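# Free slack on the tight lead from its clamp

## Task

Five leads are present and one of them is under tension, which cannot be seen but can be found by handling them. Draw that tight lead further out from behind its clamp so that, once released, at least 3 cm more of it stays out. Its clamp only opens while the handle lined up with that lead (the handle whose letter matches the lead's port) is held raised. Raising any other handle breaks that handle's seal, so raise none of the others. No plug may come out of its socket at any moment, not even briefly, or the task fails. The result must stay in place without the robot holding it. When done, release everything and move the grippers away.

## Robot and tools

ROBOT. Two arms, left_arm and right_arm, each with 7 joints and a two-finger gripper. Joint order everywhere (rows, results, refusals): waist, shoulder, upper arm roll, elbow, forearm roll, wrist pitch, wrist roll. On upper arm roll, forearm roll and wrist pitch the sign is flipped relative to the URDF. The stated ranges below use URDF signs, so flip them for those three joints (e.g. -0.5 to 2.0 becomes -2.0 to 0.5). Ranges in rad: waist, upper arm roll, forearm roll, wrist roll -69.115 to 69.115; shoulder -2.250 to 2.250; elbow -2.580 to 2.580; wrist pitch -2.100 to 2.100. True ends may differ by up to 0.013 rad.

FRAME. One shared scene frame, metres: origin on the table surface midway between the arms, +z up, +x out over the table, left_arm sits on the +y side (names are not image sides). The state line gives each gripper's end_effector_position and end_effector_quat_wxyz; the printed position can be off, more so at long reach. That point lies between the pads when closed; fingertips extend about 19 mm past it when closed, 6 mm when fully open. Fingers point along the gripper's +z and close along its y. Closing pushes the tips roughly 13 mm further out, so keep clearance above surfaces.

execute_actions(actions). A list of actions, each a table of up to 15 rows; each row lasts one control step (1/30 s), and a short table repeats its final row to fill 15 steps (0.5 s). Each row has 18 numbers in [-1, 1]: left_arm's 7 joint offsets, its gripper position, its gripper speed, then the same 9 for right_arm. Joint numbers are offsets, not poses, measured from the joint angles at the start of that action (for a call's first action, the last reported angles), never from the previous row. Scale: 1.0 equals 0.9985 rad for waist, shoulder, upper arm roll, elbow and 0.8765 rad for the three wrist/forearm joints. An action asking any joint to go more than 0.013 rad outward past its range is refused for both arms; if the first action fails this, or anything is malformed, nothing in the call runs. An empty list just returns state and images.

GRIPPER numbers are absolute settings, not offsets. Position: +1 fully open (85 mm), 0 about 41 mm, about -0.8 pads touch, -1 closes until blocked. Speed: -1 about 20 mm/s, 0 about 85, +1 about 150. Full-close force is set by the arm, roughly 190 to 235 N per pad. A 0 is a real command, so to leave a gripper unchanged resend its previous two numbers. For a gentle grip, open, then close to just under the object's width. position_measured_pct is about 50 - 50 x position (0 = open); stopping below about 90 means something is held, about 90 means the pads met. Release by commanding wider than the object.

MOTION LIMITS. Per control step the sent joint target stays within 0.304 rad (first four joints) or 0.266 rad (last three) of the measured angle, and targets that would move the gripper over 70 mm from its measured spot are scaled back. Large offsets may need several actions; an unfinished motion may need to be commanded again. "Joint targets" shows what joints are currently driven toward.

move(target, speed, blocking). target: one 18-number row like above; joint offsets count from the Joint positions in the latest result that shows them. speed: rad/s of the joint with the longest way to go, 0.01 to 2, default 0.5. All joints finish together, so grippers travel on curves; duration 0.5 to 10 s; it does not avoid obstacles or the other arm. Gripper numbers apply at the start. blocking=false returns after 0.5 s; check with wait(0), and no other motion is accepted until its end is reported. The move: line gives the ending (done, off_target, moving, held, fault), limits=held or none, and each arm's joint farthest from target. Faster moves and targets set deeper past contact press harder. To keep pressing as before, use the offsets from Joint positions to Joint targets.

wait(seconds): 0 to 10, holds last command. stop(): brakes a running move (needs room; fingers continue). zoom_image(camera, region): camera is cam_high, cam_low, cam_left_wrist or cam_right_wrist (all 672x504); region [x0, y0, x1, y1] in pixels from top-left, at most 504 by 504. finished_scene(scene): pass the current scene number; irreversible, and the goal must hold by then.

RESULT LINES. "joint sent to its limit": a joint was stopped at its end (its absence does not prove room remains). "joint command not followed": a clearance check altered joint targets; the rest still ran. Joint positions/velocities: one block per arm, rad and rad/s. Load limits: 49.1 N m for the first four joints, 30.9 for the last three; reaching one freezes that arm 10 s and skips the rest of the call. Holding loads heats motors (also while you think): MOTOR HOT from 60 °C, OVER-TEMPERATURE FAULT at 75 °C, when the arm sags.

AVOID. Knocking anything off the table, pulling any plug out, raising the wrong handle, arm-to-arm contact, slams, drops and hard shoves. Loose objects may occasionally get a small external push. The robot keeps its last command while you are composing a reply.

Each tool is called after "Call:" by a JSON object that holds its "fn" and its "kwargs", one argument or row to a line.

## Session

Call:
{"fn": "execute_actions", "kwargs": {
  "actions": []
}}

Scene clock: 0.00 s.
left_arm: end_effector_position=(+0.4942, +0.3282, +0.3431) position_measured_pct=0.0 end_effector_quat_wxyz=(+0.088, +0.740, -0.649, -0.151) | right_arm: end_effector_position=(+0.5036, -0.3985, +0.2006) position_measured_pct=0.0 end_effector_quat_wxyz=(+0.002, +0.051, +0.999, +0.001)
Joint names: [waist, shoulder, upper arm roll, elbow, forearm roll, wrist pitch, wrist roll]
Joint positions: left_arm=[ 0.107  0.795  0.352  0.613 -0.098 -2.08   3.013] | right_arm=[-0.054  0.432  0.003  1.654 -0.    -1.051  1.516]
Joint velocities: left_arm=[-0.     0.     0.001 -0.001  0.001 -0.    -0.   ] | right_arm=[ 0.  0.  0. -0.  0.  0. -0.]
Motor temperatures (°C, as the motors report them): left_arm=[31 28 26 29 28 38 41] | right_arm=[28 28 25 26 35 37 31]
Joint targets: left_arm=[0.107 0.795 0.352 0.613 -0.098 -2.080 3.013] | right_arm=[-0.054 0.432 0.003 1.654 -0.000 -1.051 1.516]

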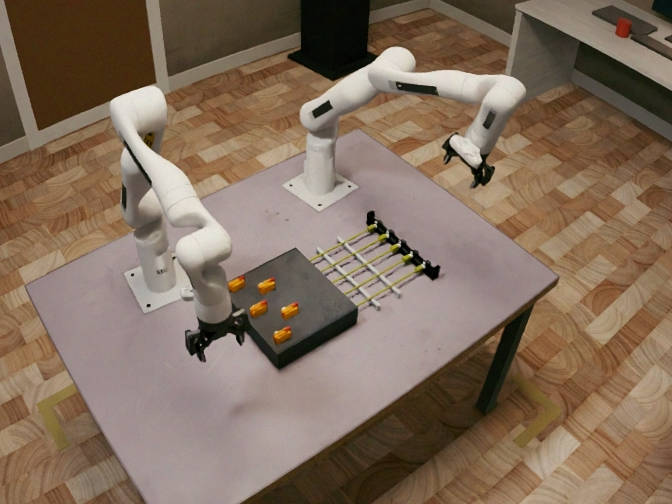

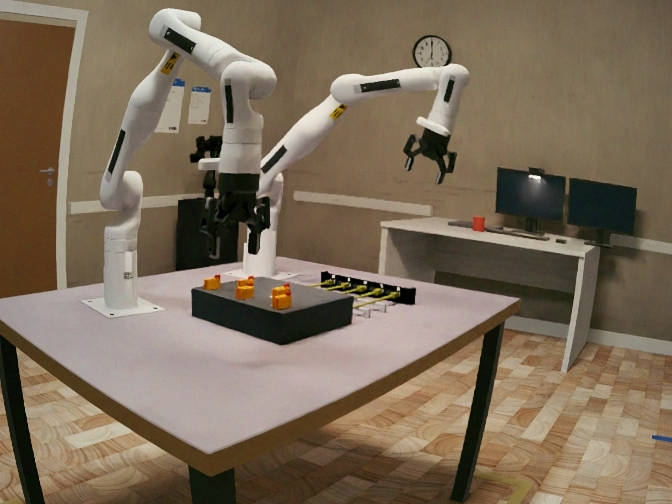

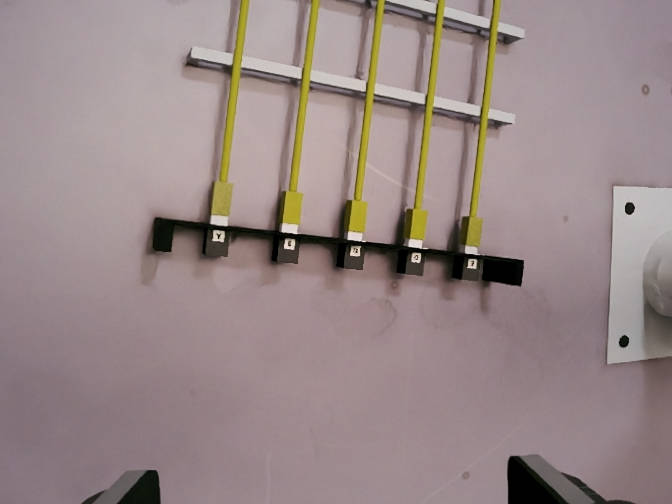

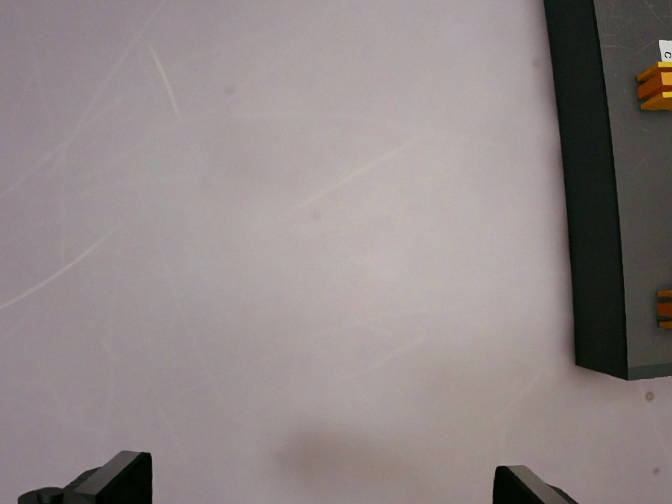

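Call:
{"fn": "move", "kwargs": {
  "target": [0.172,-0.142,-0.176,0.613,0.054,0.734,0.269,-0.3,0,-0.199,0.005,0,-0.006,0,-0.004,0.733,0,0],
  "speed": 0.8
}}

Call:
{"fn": "move", "kwargs": {
  "target": [0.172,-0.142,-0.176,0.613,0.054,0.734,0.269,-0.3,0,-0.199,0.005,0,-0.006,0,-0.004,0.733,0,0],
  "speed": 0.8
}}

Scene clock: 5.63 s.
left_arm: end_effector_position=(+0.4931, +0.2197, +0.2187) position_measured_pct=65.1 end_effector_quat_wxyz=(+0.033, +0.738, -0.669, -0.081) | right_arm: end_effector_position=(+0.5052, -0.3088, +0.2000) position_measured_pct=49.6 end_effector_quat_wxyz=(+0.001, -0.361, +0.933, +0.000)
Joint names: [waist, shoulder, upper arm roll, elbow, forearm roll, wrist pitch, wrist roll]
Joint positions: left_arm=[ 0.278  0.653  0.176  1.225 -0.051 -1.437  3.249] | right_arm=[-0.253  0.437  0.003  1.648 -0.    -1.055  2.159]
Joint velocities: left_arm=[ 0.001 -0.001 -0.    -0.001 -0.     0.     0.   ] | right_arm=[-0.001  0.    -0.     0.001 -0.    -0.     0.   ]
Motor temperatures (°C, as the motors report them): left_arm=[31 28 26 29 28 38 41] | right_arm=[28 28 25 26 35 37 31]
Joint targets: left_arm=[0.278 0.653 0.176 1.225 -0.051 -1.437 3.249] | right_arm=[-0.253 0.437 0.003 1.648 -0.000 -1.055 2.159]
move: done; limits=none; left_arm: farthest joint: the waist, 0.001 radians from its target (0.172 radians at the start); right_arm: farthest joint: the waist, 0.000 radians from its target (0.199 radians at the start)

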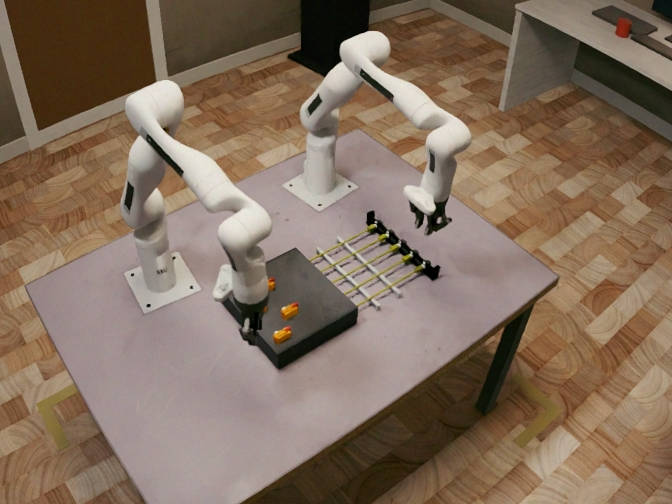

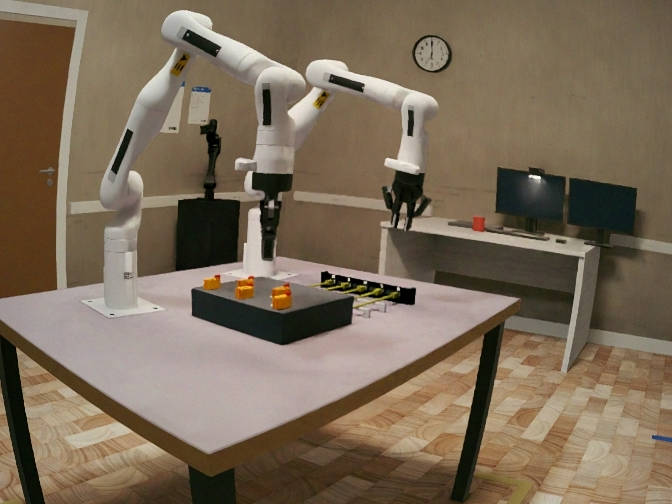

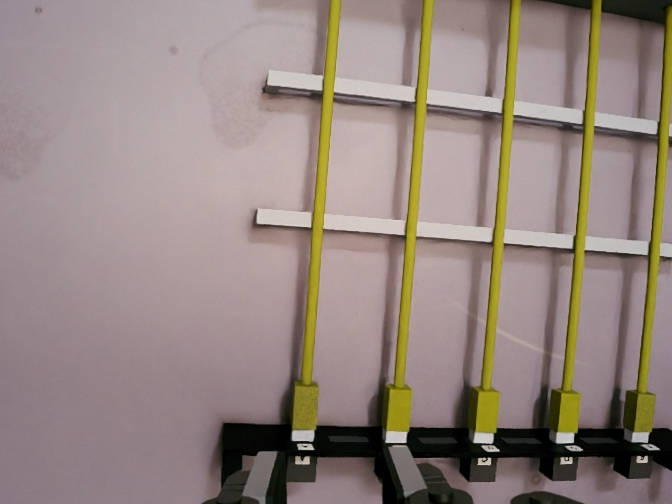

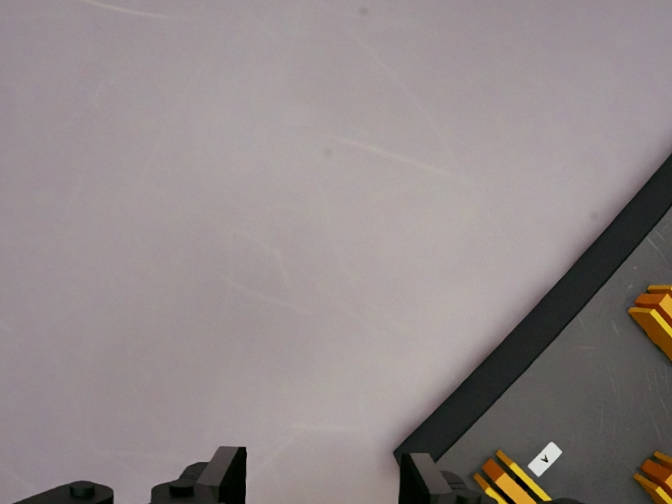

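Scene clock: 6.97 s.
left_arm: end_effector_position=(+0.3902, +0.1000, +0.1198) position_measured_pct=65.1 end_effector_quat_wxyz=(-0.001, -0.709, +0.705, -0.000) | right_arm: end_effector_position=(+0.4890, -0.2203, +0.1994) position_measured_pct=49.6 end_effector_quat_wxyz=(+0.000, +0.710, -0.704, -0.001)
Joint names: [waist, shoulder, upper arm roll, elbow, forearm roll, wrist pitch, wrist roll]
Joint positions: left_arm=[ 0.45   0.512  0.     1.837 -0.004 -0.793  3.485] | right_arm=[-0.451  0.442  0.003  1.642 -0.    -1.058  2.801]
Joint velocities: left_arm=[ 0.002 -0.003  0.    -0.    -0.002 -0.     0.   ] | right_arm=[-0.002 -0.    -0.    -0.001 -0.     0.    -0.   ]
Motor temperatures (°C, as the motors report them): left_arm=[31 28 26 29 28 38 41] | right_arm=[28 28 25 26 35 37 31]
Joint targets: left_arm=[0.450 0.511 0.000 1.837 -0.004 -0.793 3.485] | right_arm=[-0.451 0.442 0.003 1.642 -0.000 -1.058 2.801]
move: done; limits=none; left_arm: farthest joint: the waist, 0.000 radians from its target (0.172 radians at the start); right_arm: farthest joint: the waist, 0.001 radians from its target (0.199 radians at the start)

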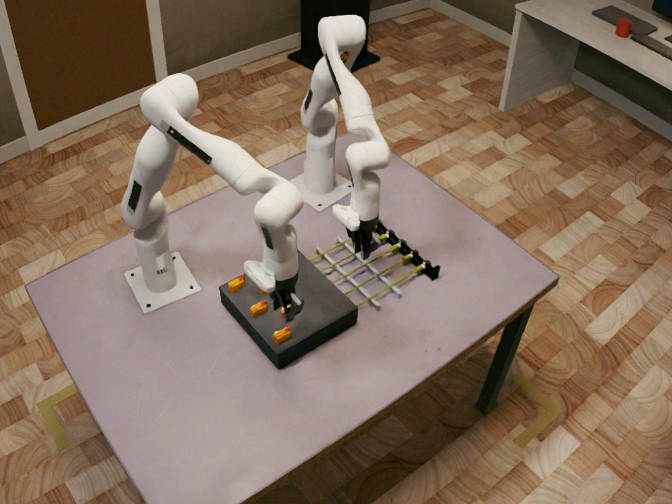

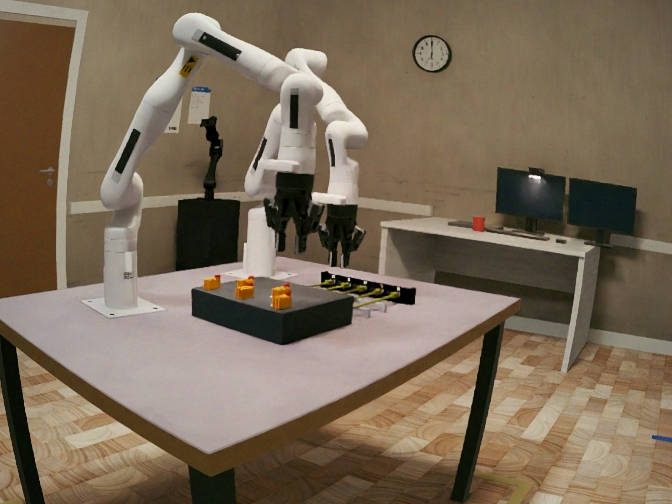

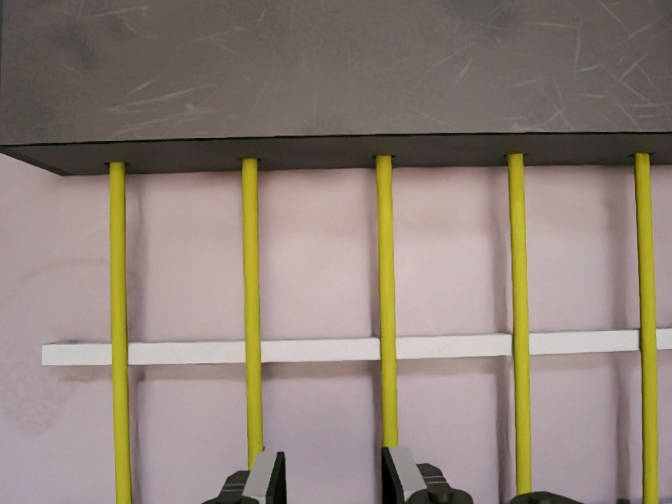

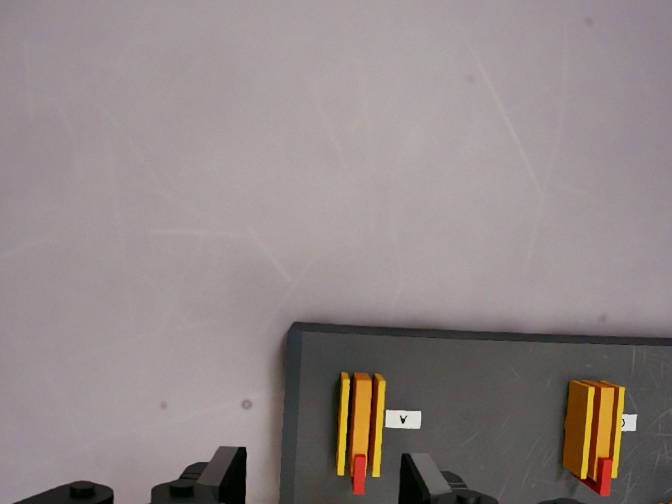

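Call:
{"fn": "move", "kwargs": {
  "target": [-0.069,0.227,0,-0.207,0,0.024,-0.083,-0.3,0,0,0,0,0,0,0,0,0,0],
  "speed": 0.4
}}

Call:
{"fn": "move", "kwargs": {
  "target": [0,0.053,0,0.016,0,0.078,0,-0.3,0,0,0,0,0,0,0,0,0,0],
  "speed": 0.2
}}

Scene clock: 17.37 s.
left_arm: end_effector_position=(+0.4712, +0.1080, +0.0598) position_measured_pct=65.1 end_effector_quat_wxyz=(-0.001, -0.708, +0.707, -0.001) | right_arm: end_effector_position=(+0.4890, -0.2203, +0.1994) position_measured_pct=49.6 end_effector_quat_wxyz=(+0.000, +0.710, -0.704, -0.001)
Joint names: [waist, shoulder, upper arm roll, elbow, forearm roll, wrist pitch, wrist roll]
Joint positions: left_arm=[ 0.381  0.738  0.     1.63  -0.004 -0.772  3.412] | right_arm=[-0.451  0.442  0.003  1.642 -0.    -1.058  2.801]
Joint velocities: left_arm=[-0.001  0.002  0.     0.    -0.001 -0.    -0.   ] | right_arm=[ 0. -0. -0. -0. -0. -0. -0.]
Motor temperatures (°C, as the motors report them): left_arm=[31 28 26 29 28 38 41] | right_arm=[28 28 25 26 35 37 31]
Joint targets: left_arm=[0.381 0.738 0.000 1.630 -0.004 -0.772 3.412] | right_arm=[-0.451 0.442 0.003 1.642 -0.000 -1.058 2.801]
move: done; limits=none; left_arm: farthest joint: the shoulder, 0.001 radians from its target (0.227 radians at the start); right_arm: farthest joint: the waist, 0.000 radians from its target (0.000 radians at the start)

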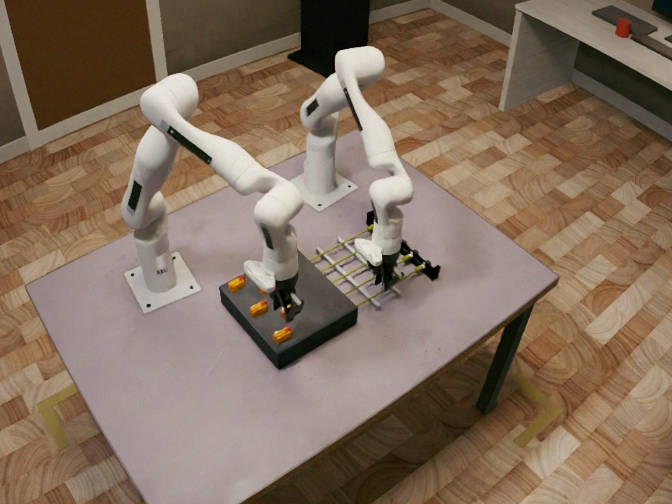

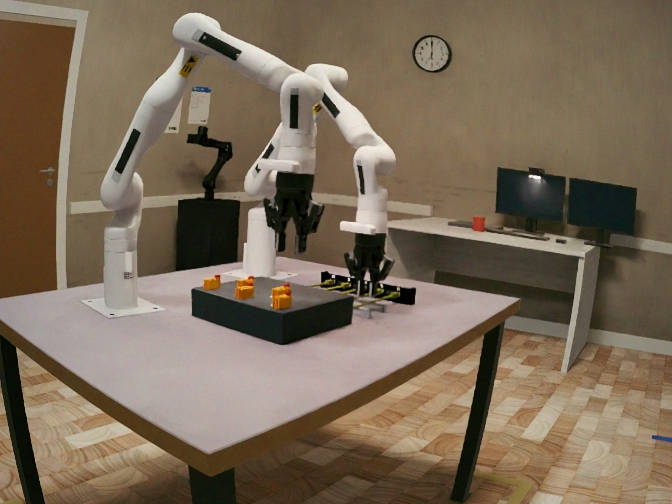

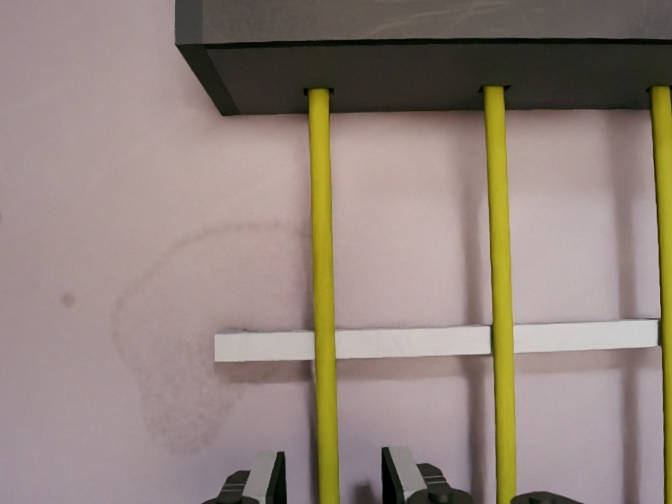

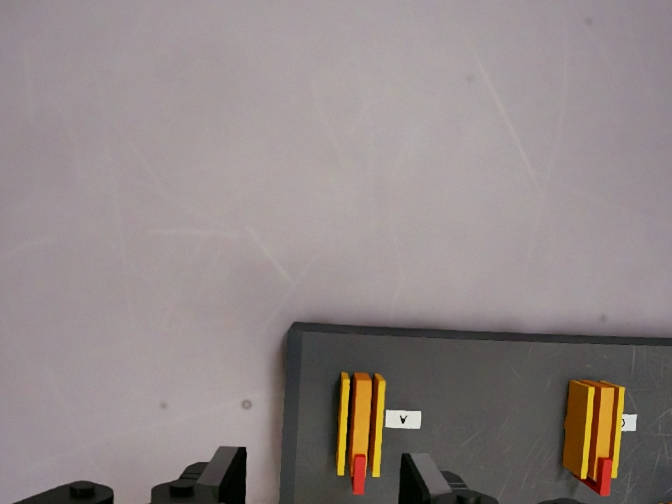

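Scene clock: 18.10 s.
left_arm: end_effector_position=(+0.4712, +0.1081, +0.0300) position_measured_pct=65.1 end_effector_quat_wxyz=(-0.001, -0.708, +0.706, -0.001) | right_arm: end_effector_position=(+0.4890, -0.2203, +0.1994) position_measured_pct=49.6 end_effector_quat_wxyz=(+0.000, +0.710, -0.704, -0.001)
Joint names: [waist, shoulder, upper arm roll, elbow, forearm roll, wrist pitch, wrist roll]
Joint positions: left_arm=[ 0.381  0.791  0.     1.646 -0.004 -0.704  3.412] | right_arm=[-0.451  0.442  0.003  1.642 -0.    -1.058  2.801]
Joint velocities: left_arm=[ 0.     0.002  0.001 -0.002 -0.001 -0.     0.001] | right_arm=[ 0.    -0.    -0.     0.     0.    -0.     0.002]
Motor temperatures (°C, as the motors report them): left_arm=[31 28 26 29 28 38 41] | right_arm=[28 28 25 26 35 37 31]
Joint targets: left_arm=[0.381 0.791 0.000 1.646 -0.004 -0.704 3.412] | right_arm=[-0.451 0.442 0.003 1.642 -0.000 -1.058 2.801]
move: done; limits=none; left_arm: farthest joint: the waist, 0.000 radians from its target (0.000 radians at the start); right_arm: farthest joint: the waist, 0.000 radians from its target (0.000 radians at the start)

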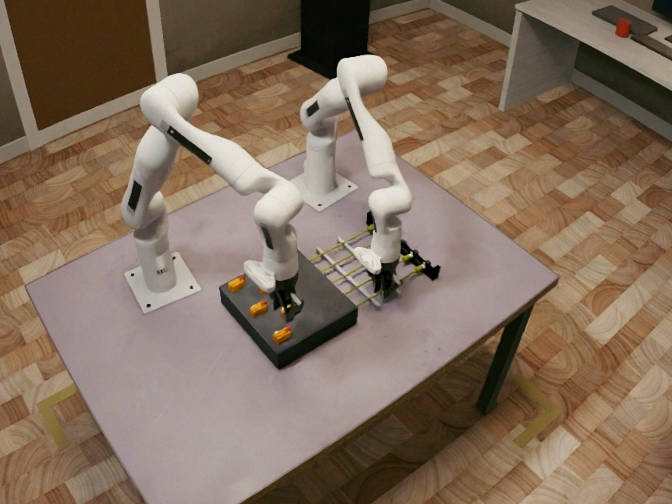

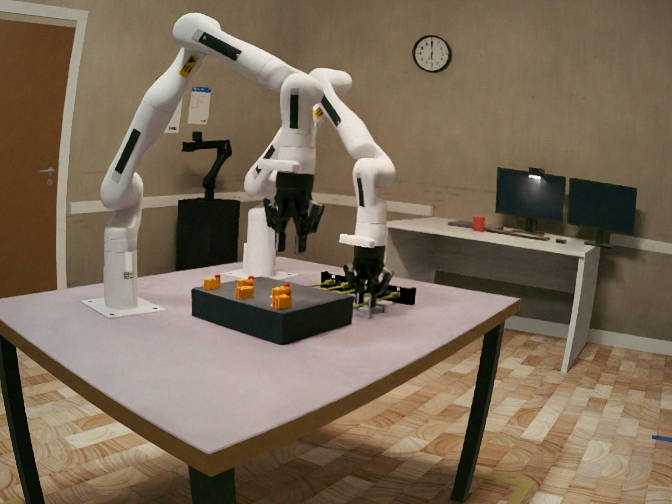

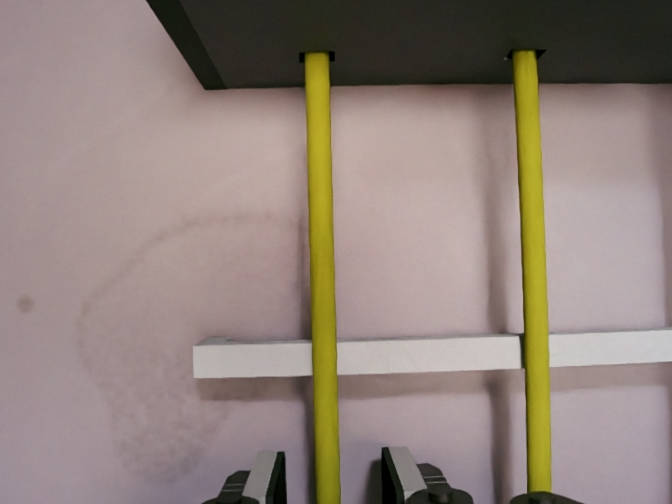

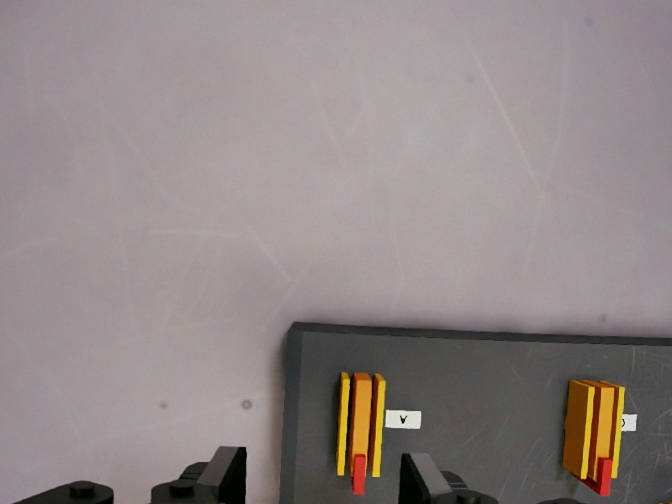

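Call:
{"fn": "execute_actions", "kwargs": {
  "actions": [
    [[0,0.002,0,-0.0055,0,-0.004,0,-1,0,0,0,0,0,0,0,0,0,0]]
  ]
}}

Call:
{"fn": "move", "kwargs": {
  "target": [-0.028,-0.0076,0,0.018,0,0.012,-0.032,-1,0,0,0,0,0,0,0,0,0,0],
  "speed": 0.04
}}

Scene clock: 30.63 s.
left_arm: end_effector_position=(+0.4726, +0.1077, +0.0301) position_measured_pct=88.5 end_effector_quat_wxyz=(-0.001, -0.708, +0.706, -0.001) | right_arm: end_effector_position=(+0.4890, -0.2203, +0.1994) position_measured_pct=49.6 end_effector_quat_wxyz=(+0.000, +0.710, -0.704, -0.001)
Joint names: [waist, shoulder, upper arm roll, elbow, forearm roll, wrist pitch, wrist roll]
Joint positions: left_arm=[ 0.381  0.793  0.     1.641 -0.004 -0.707  3.412] | right_arm=[-0.451  0.442  0.003  1.642 -0.    -1.058  2.801]
Joint velocities: left_arm=[-0.     0.    -0.     0.    -0.     0.001  0.   ] | right_arm=[ 0.     0.    -0.    -0.    -0.     0.    -0.001]
Motor temperatures (°C, as the motors report them): left_arm=[31 28 26 29 28 38 41] | right_arm=[28 28 25 26 35 37 31]
Joint targets: left_arm=[0.381 0.793 0.000 1.641 -0.004 -0.707 3.412] | right_arm=[-0.451 0.442 0.003 1.642 -0.000 -1.058 2.801]

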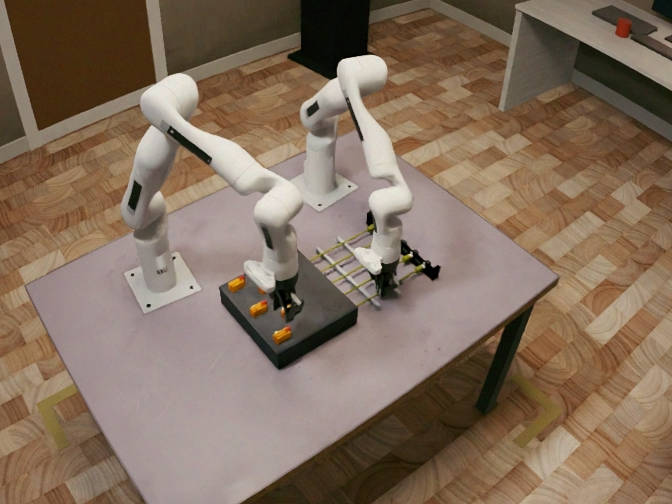

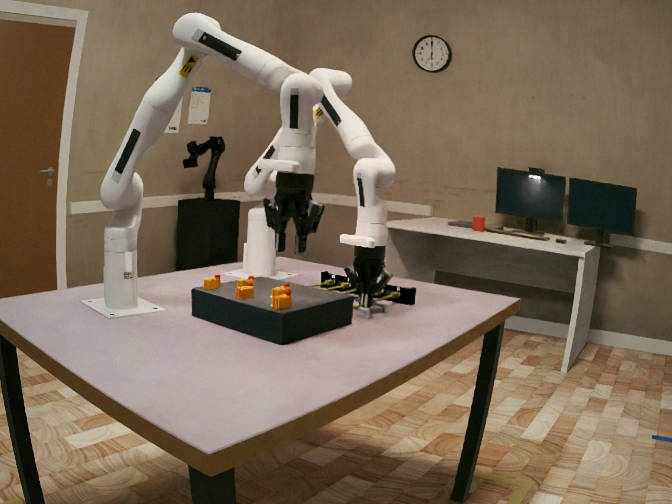

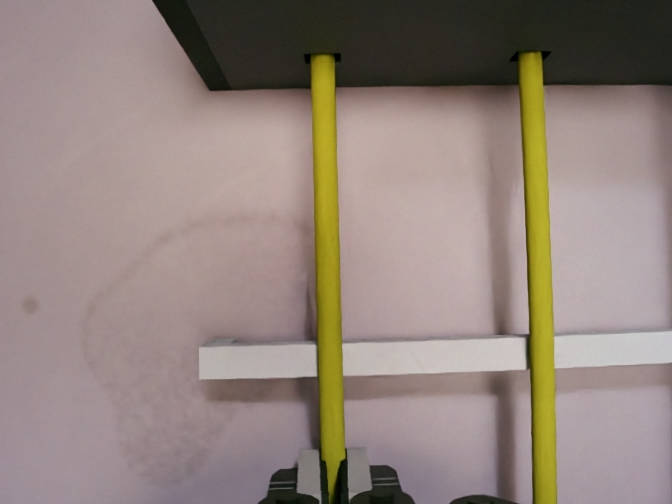

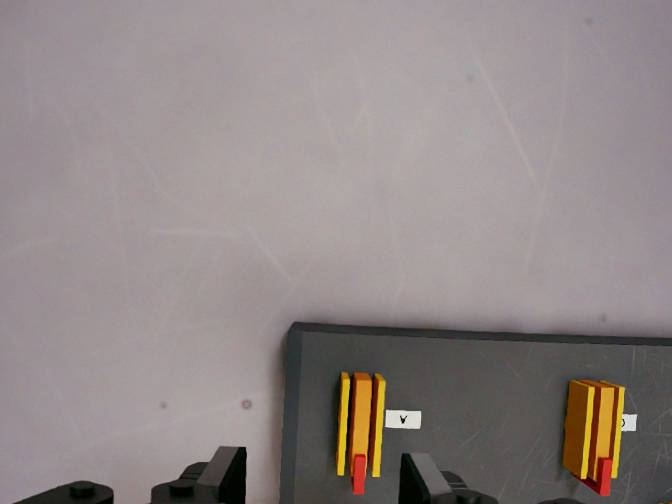

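Scene clock: 31.57 s.
left_arm: end_effector_position=(+0.4721, +0.1187, +0.0306) position_measured_pct=88.5 end_effector_quat_wxyz=(-0.002, -0.706, +0.708, -0.003) | right_arm: end_effector_position=(+0.4890, -0.2203, +0.1994) position_measured_pct=49.6 end_effector_quat_wxyz=(+0.000, +0.710, -0.704, -0.001)
Joint names: [waist, shoulder, upper arm roll, elbow, forearm roll, wrist pitch, wrist roll]
Joint positions: left_arm=[ 0.356  0.785 -0.003  1.658 -0.006 -0.696  3.384] | right_arm=[-0.451  0.442  0.003  1.642 -0.    -1.058  2.801]
Joint velocities: left_arm=[-0.001  0.001 -0.001 -0.001 -0.    -0.     0.001] | right_arm=[ 0.  0.  0.  0. -0.  0. -0.]
Motor temperatures (°C, as the motors report them): left_arm=[31 28 26 29 28 38 41] | right_arm=[28 28 25 26 35 37 31]
Joint targets: left_arm=[0.353 0.785 0.000 1.659 -0.004 -0.697 3.384] | right_arm=[-0.451 0.442 0.003 1.642 -0.000 -1.058 2.801]
move: done; limits=none; left_arm: farthest joint: the waist, 0.003 radians from its target (0.028 radians at the start); right_arm: farthest joint: the waist, 0.000 radians from its target (0.000 radians at the start)

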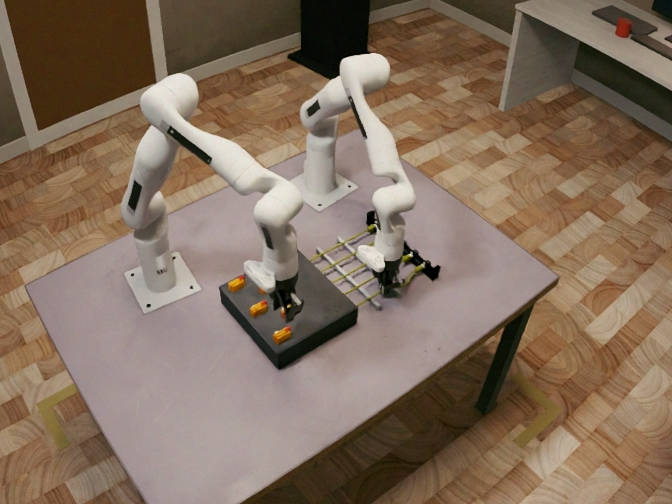

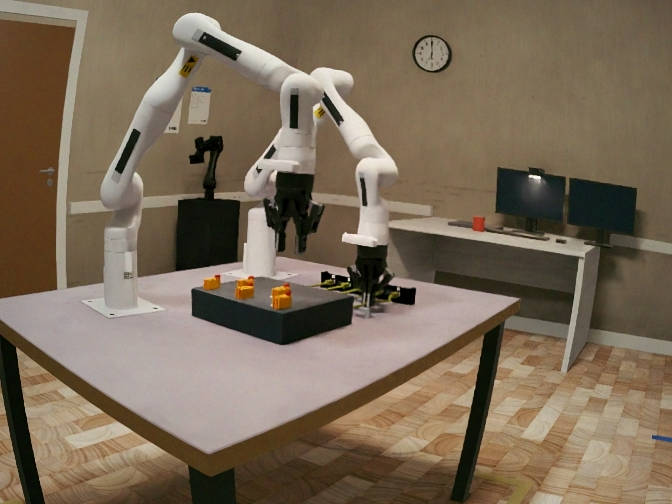

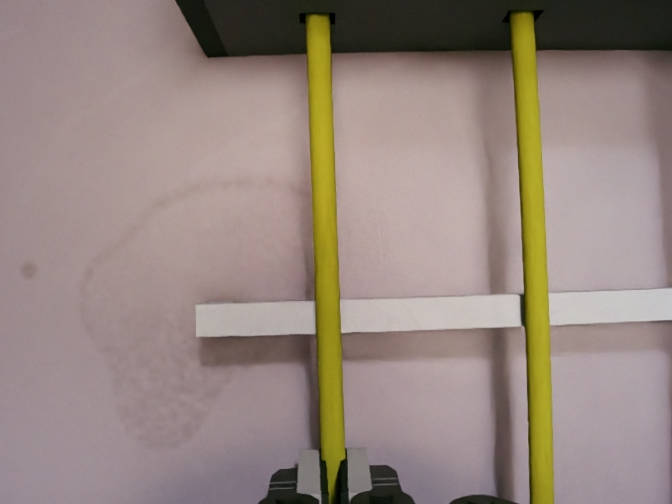

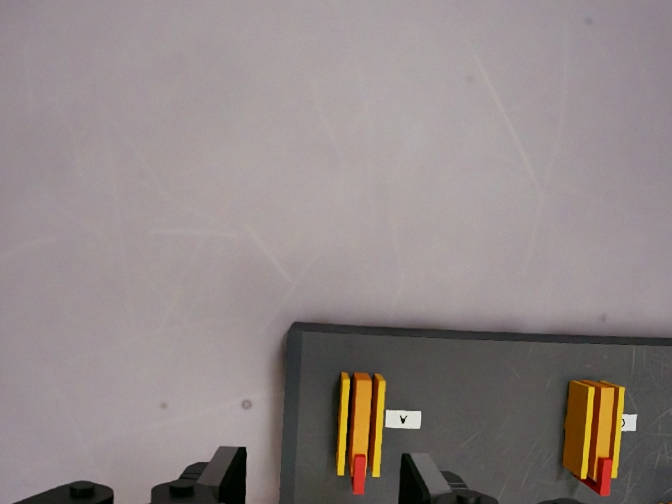

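Call:
{"fn": "execute_actions", "kwargs": {
  "actions": [
    [[0.02,0.006,0.003,-0.012,0.002,-0.009,0.026,-1,0,0,0,0,0,0,0,0,0,0]],
    [[0,0,0,0,0,0,0,-0.3,0,0,0,0,0,0,0,0,0,0]],
    [[0,-0.053,0,-0.016,0,-0.078,0,-0.3,0,0,0,0,0,0,0,0,0,0]],
    [[0.021,-0.038,0,0.088,0,0.056,0.024,-0.3,0,0,0,0,0,0,0,0,0,0]],
    [[0.021,-0.038,0,0.088,0,0.056,0.024,-0.3,0,0,0,0,0,0,0,0,0,0]],
    [[0,0.059,0,0.0165,0,0.086,0,-0.3,0,0,0,0,0,0,0,0,0,0]]
  ]
}}

Scene clock: 39.43 s.
left_arm: end_effector_position=(+0.4189, +0.1040, +0.0297) position_measured_pct=65.1 end_effector_quat_wxyz=(-0.002, -0.707, +0.707, -0.001) | right_arm: end_effector_position=(+0.4890, -0.2203, +0.1994) position_measured_pct=49.6 end_effector_quat_wxyz=(+0.000, +0.710, -0.704, -0.001)
Joint names: [waist, shoulder, upper arm roll, elbow, forearm roll, wrist pitch, wrist roll]
Joint positions: left_arm=[ 0.419  0.721 -0.001  1.822 -0.005 -0.599  3.449] | right_arm=[-0.451  0.442  0.003  1.642 -0.    -1.058  2.801]
Joint velocities: left_arm=[ 0.     0.005 -0.    -0.001  0.     0.    -0.   ] | right_arm=[-0.    -0.    -0.     0.001  0.     0.    -0.001]
Motor temperatures (°C, as the motors report them): left_arm=[31 28 26 29 28 38 41] | right_arm=[28 29 25 26 35 37 31]
Joint targets: left_arm=[0.419 0.722 -0.001 1.822 -0.005 -0.599 3.449] | right_arm=[-0.451 0.442 0.003 1.642 -0.000 -1.058 2.801]

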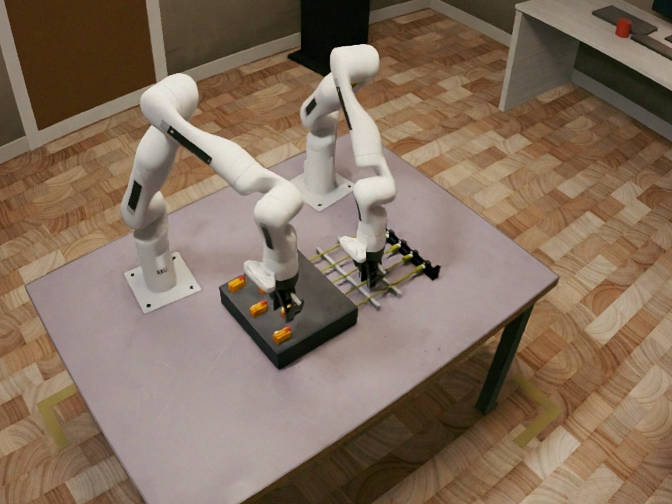

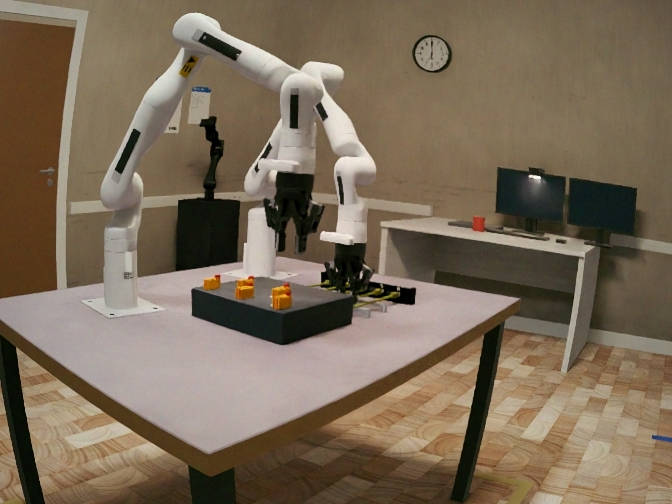

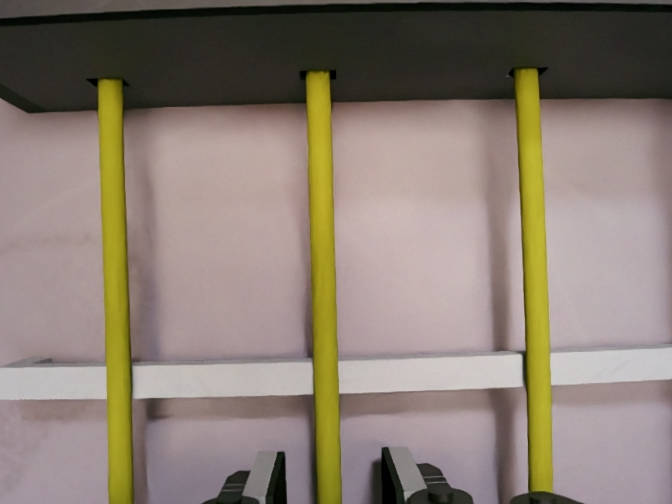

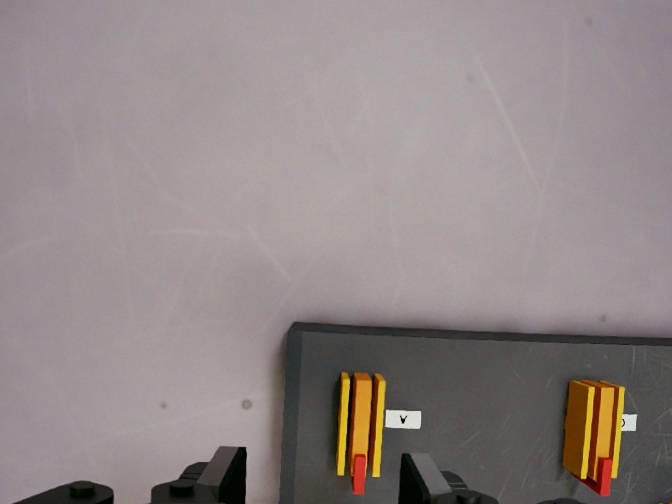

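Call:
{"fn": "execute_actions", "kwargs": {
  "actions": [
    [[-0.001,0.0015,0,-0.004,0,-0.003,0,-1,0,0,0,0,0,0,0,0,0,0]]
  ]
}}

Call:
{"fn": "move", "kwargs": {
  "target": [-0.031,-0.0075,0,0.019,0,0.013,-0.035,-1,0,0,0,0,0,0,0,0,0,0],
  "speed": 0.05
}}

Scene clock: 45.00 s.
left_arm: end_effector_position=(+0.4201, +0.1041, +0.0298) position_measured_pct=88.9 end_effector_quat_wxyz=(-0.002, -0.708, +0.707, -0.001) | right_arm: end_effector_position=(+0.4890, -0.2203, +0.1994) position_measured_pct=49.6 end_effector_quat_wxyz=(+0.000, +0.710, -0.704, -0.001)
Joint names: [waist, shoulder, upper arm roll, elbow, forearm roll, wrist pitch, wrist roll]
Joint positions: left_arm=[ 0.418  0.723 -0.001  1.818 -0.005 -0.601  3.449] | right_arm=[-0.451  0.442  0.003  1.642 -0.    -1.058  2.801]
Joint velocities: left_arm=[-0.    -0.001  0.    -0.     0.001  0.     0.   ] | right_arm=[-0.     0.    -0.     0.001 -0.     0.    -0.001]
Motor temperatures (°C, as the motors report them): left_arm=[31 28 26 29 28 38 41] | right_arm=[28 29 25 26 35 37 31]
Joint targets: left_arm=[0.418 0.723 -0.001 1.818 -0.005 -0.601 3.449] | right_arm=[-0.451 0.442 0.003 1.642 -0.000 -1.058 2.801]

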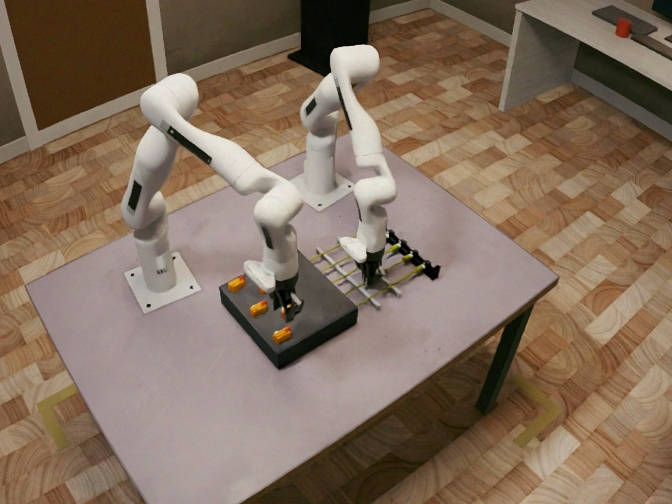

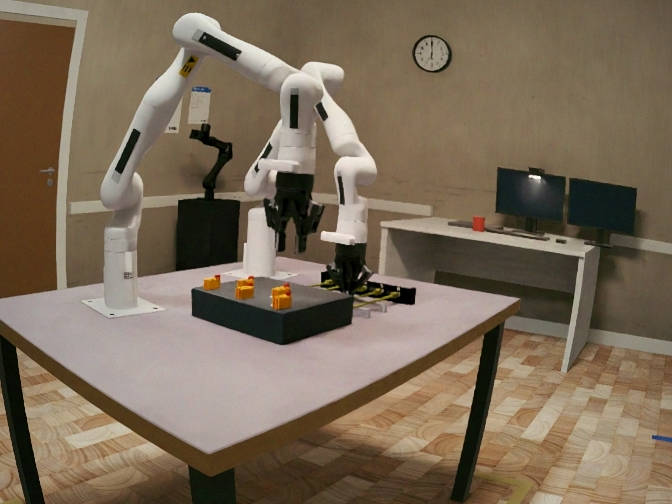

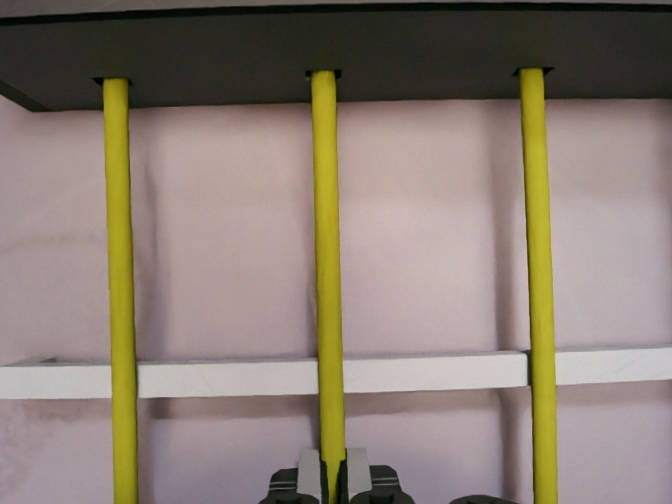

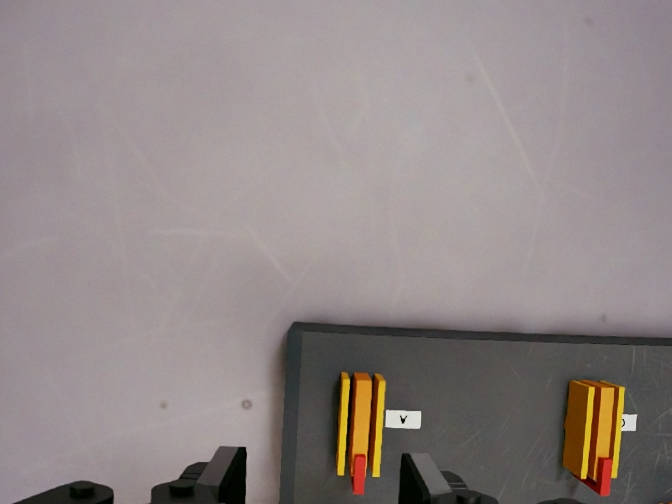

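Scene clock: 45.87 s.
left_arm: end_effector_position=(+0.4198, +0.1071, +0.0313) position_measured_pct=88.9 end_effector_quat_wxyz=(-0.004, -0.703, +0.711, -0.007) | right_arm: end_effector_position=(+0.4890, -0.2203, +0.1994) position_measured_pct=49.6 end_effector_quat_wxyz=(+0.000, +0.710, -0.704, -0.001)
Joint names: [waist, shoulder, upper arm roll, elbow, forearm roll, wrist pitch, wrist roll]
Joint positions: left_arm=[ 0.397  0.714 -0.012  1.833 -0.011 -0.586  3.418] | right_arm=[-0.451  0.442  0.003  1.642 -0.    -1.058  2.801]
Joint velocities: left_arm=[-0.    -0.    -0.    -0.    -0.001 -0.001  0.   ] | right_arm=[-0.  0. -0.  0. -0.  0.  0.]
Motor temperatures (°C, as the motors report them): left_arm=[31 28 26 29 28 38 41] | right_arm=[28 29 25 26 35 37 31]
Joint targets: left_arm=[0.387 0.715 -0.001 1.837 -0.005 -0.590 3.418] | right_arm=[-0.451 0.442 0.003 1.642 -0.000 -1.058 2.801]
move: off_target (left_arm); limits=none; left_arm: farthest joint: the upper arm roll, 0.011 radians from its target (0.000 radians at the start); right_arm: farthest joint: the waist, 0.000 radians from its target (0.000 radians at the start)

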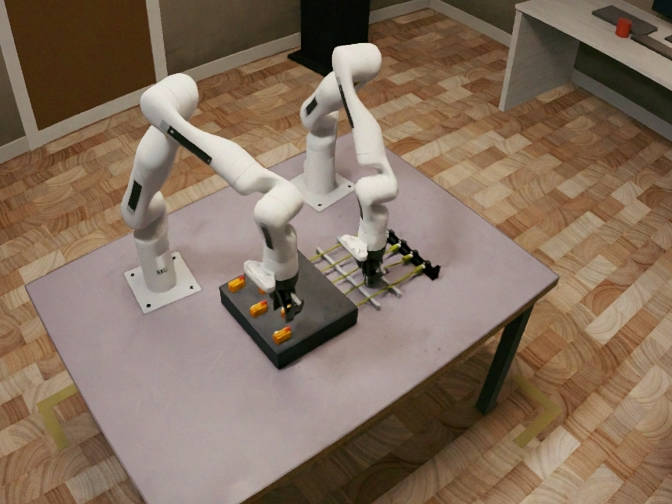

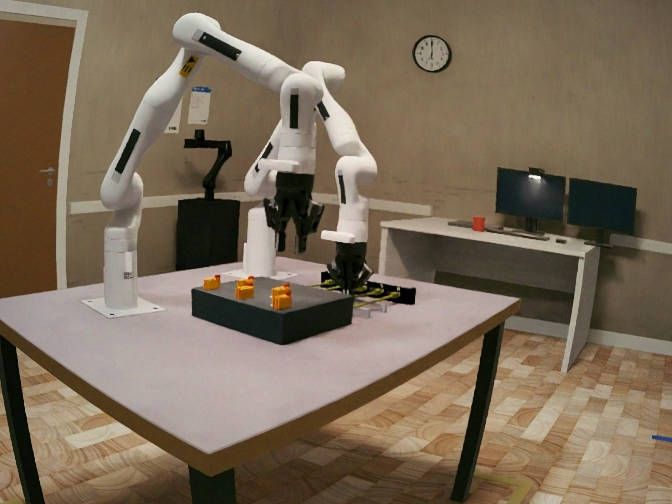

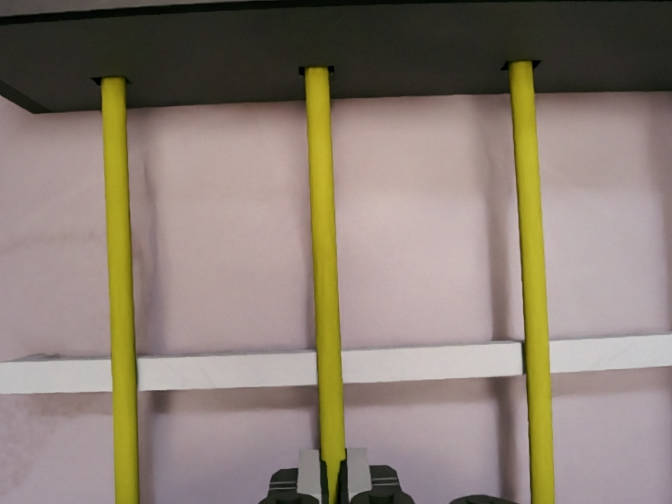

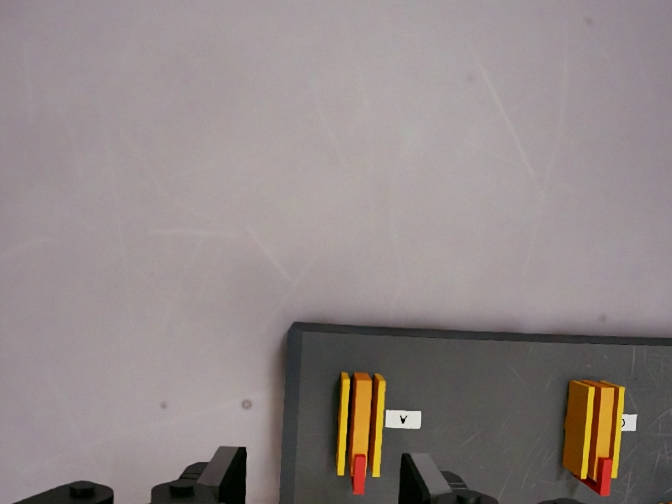

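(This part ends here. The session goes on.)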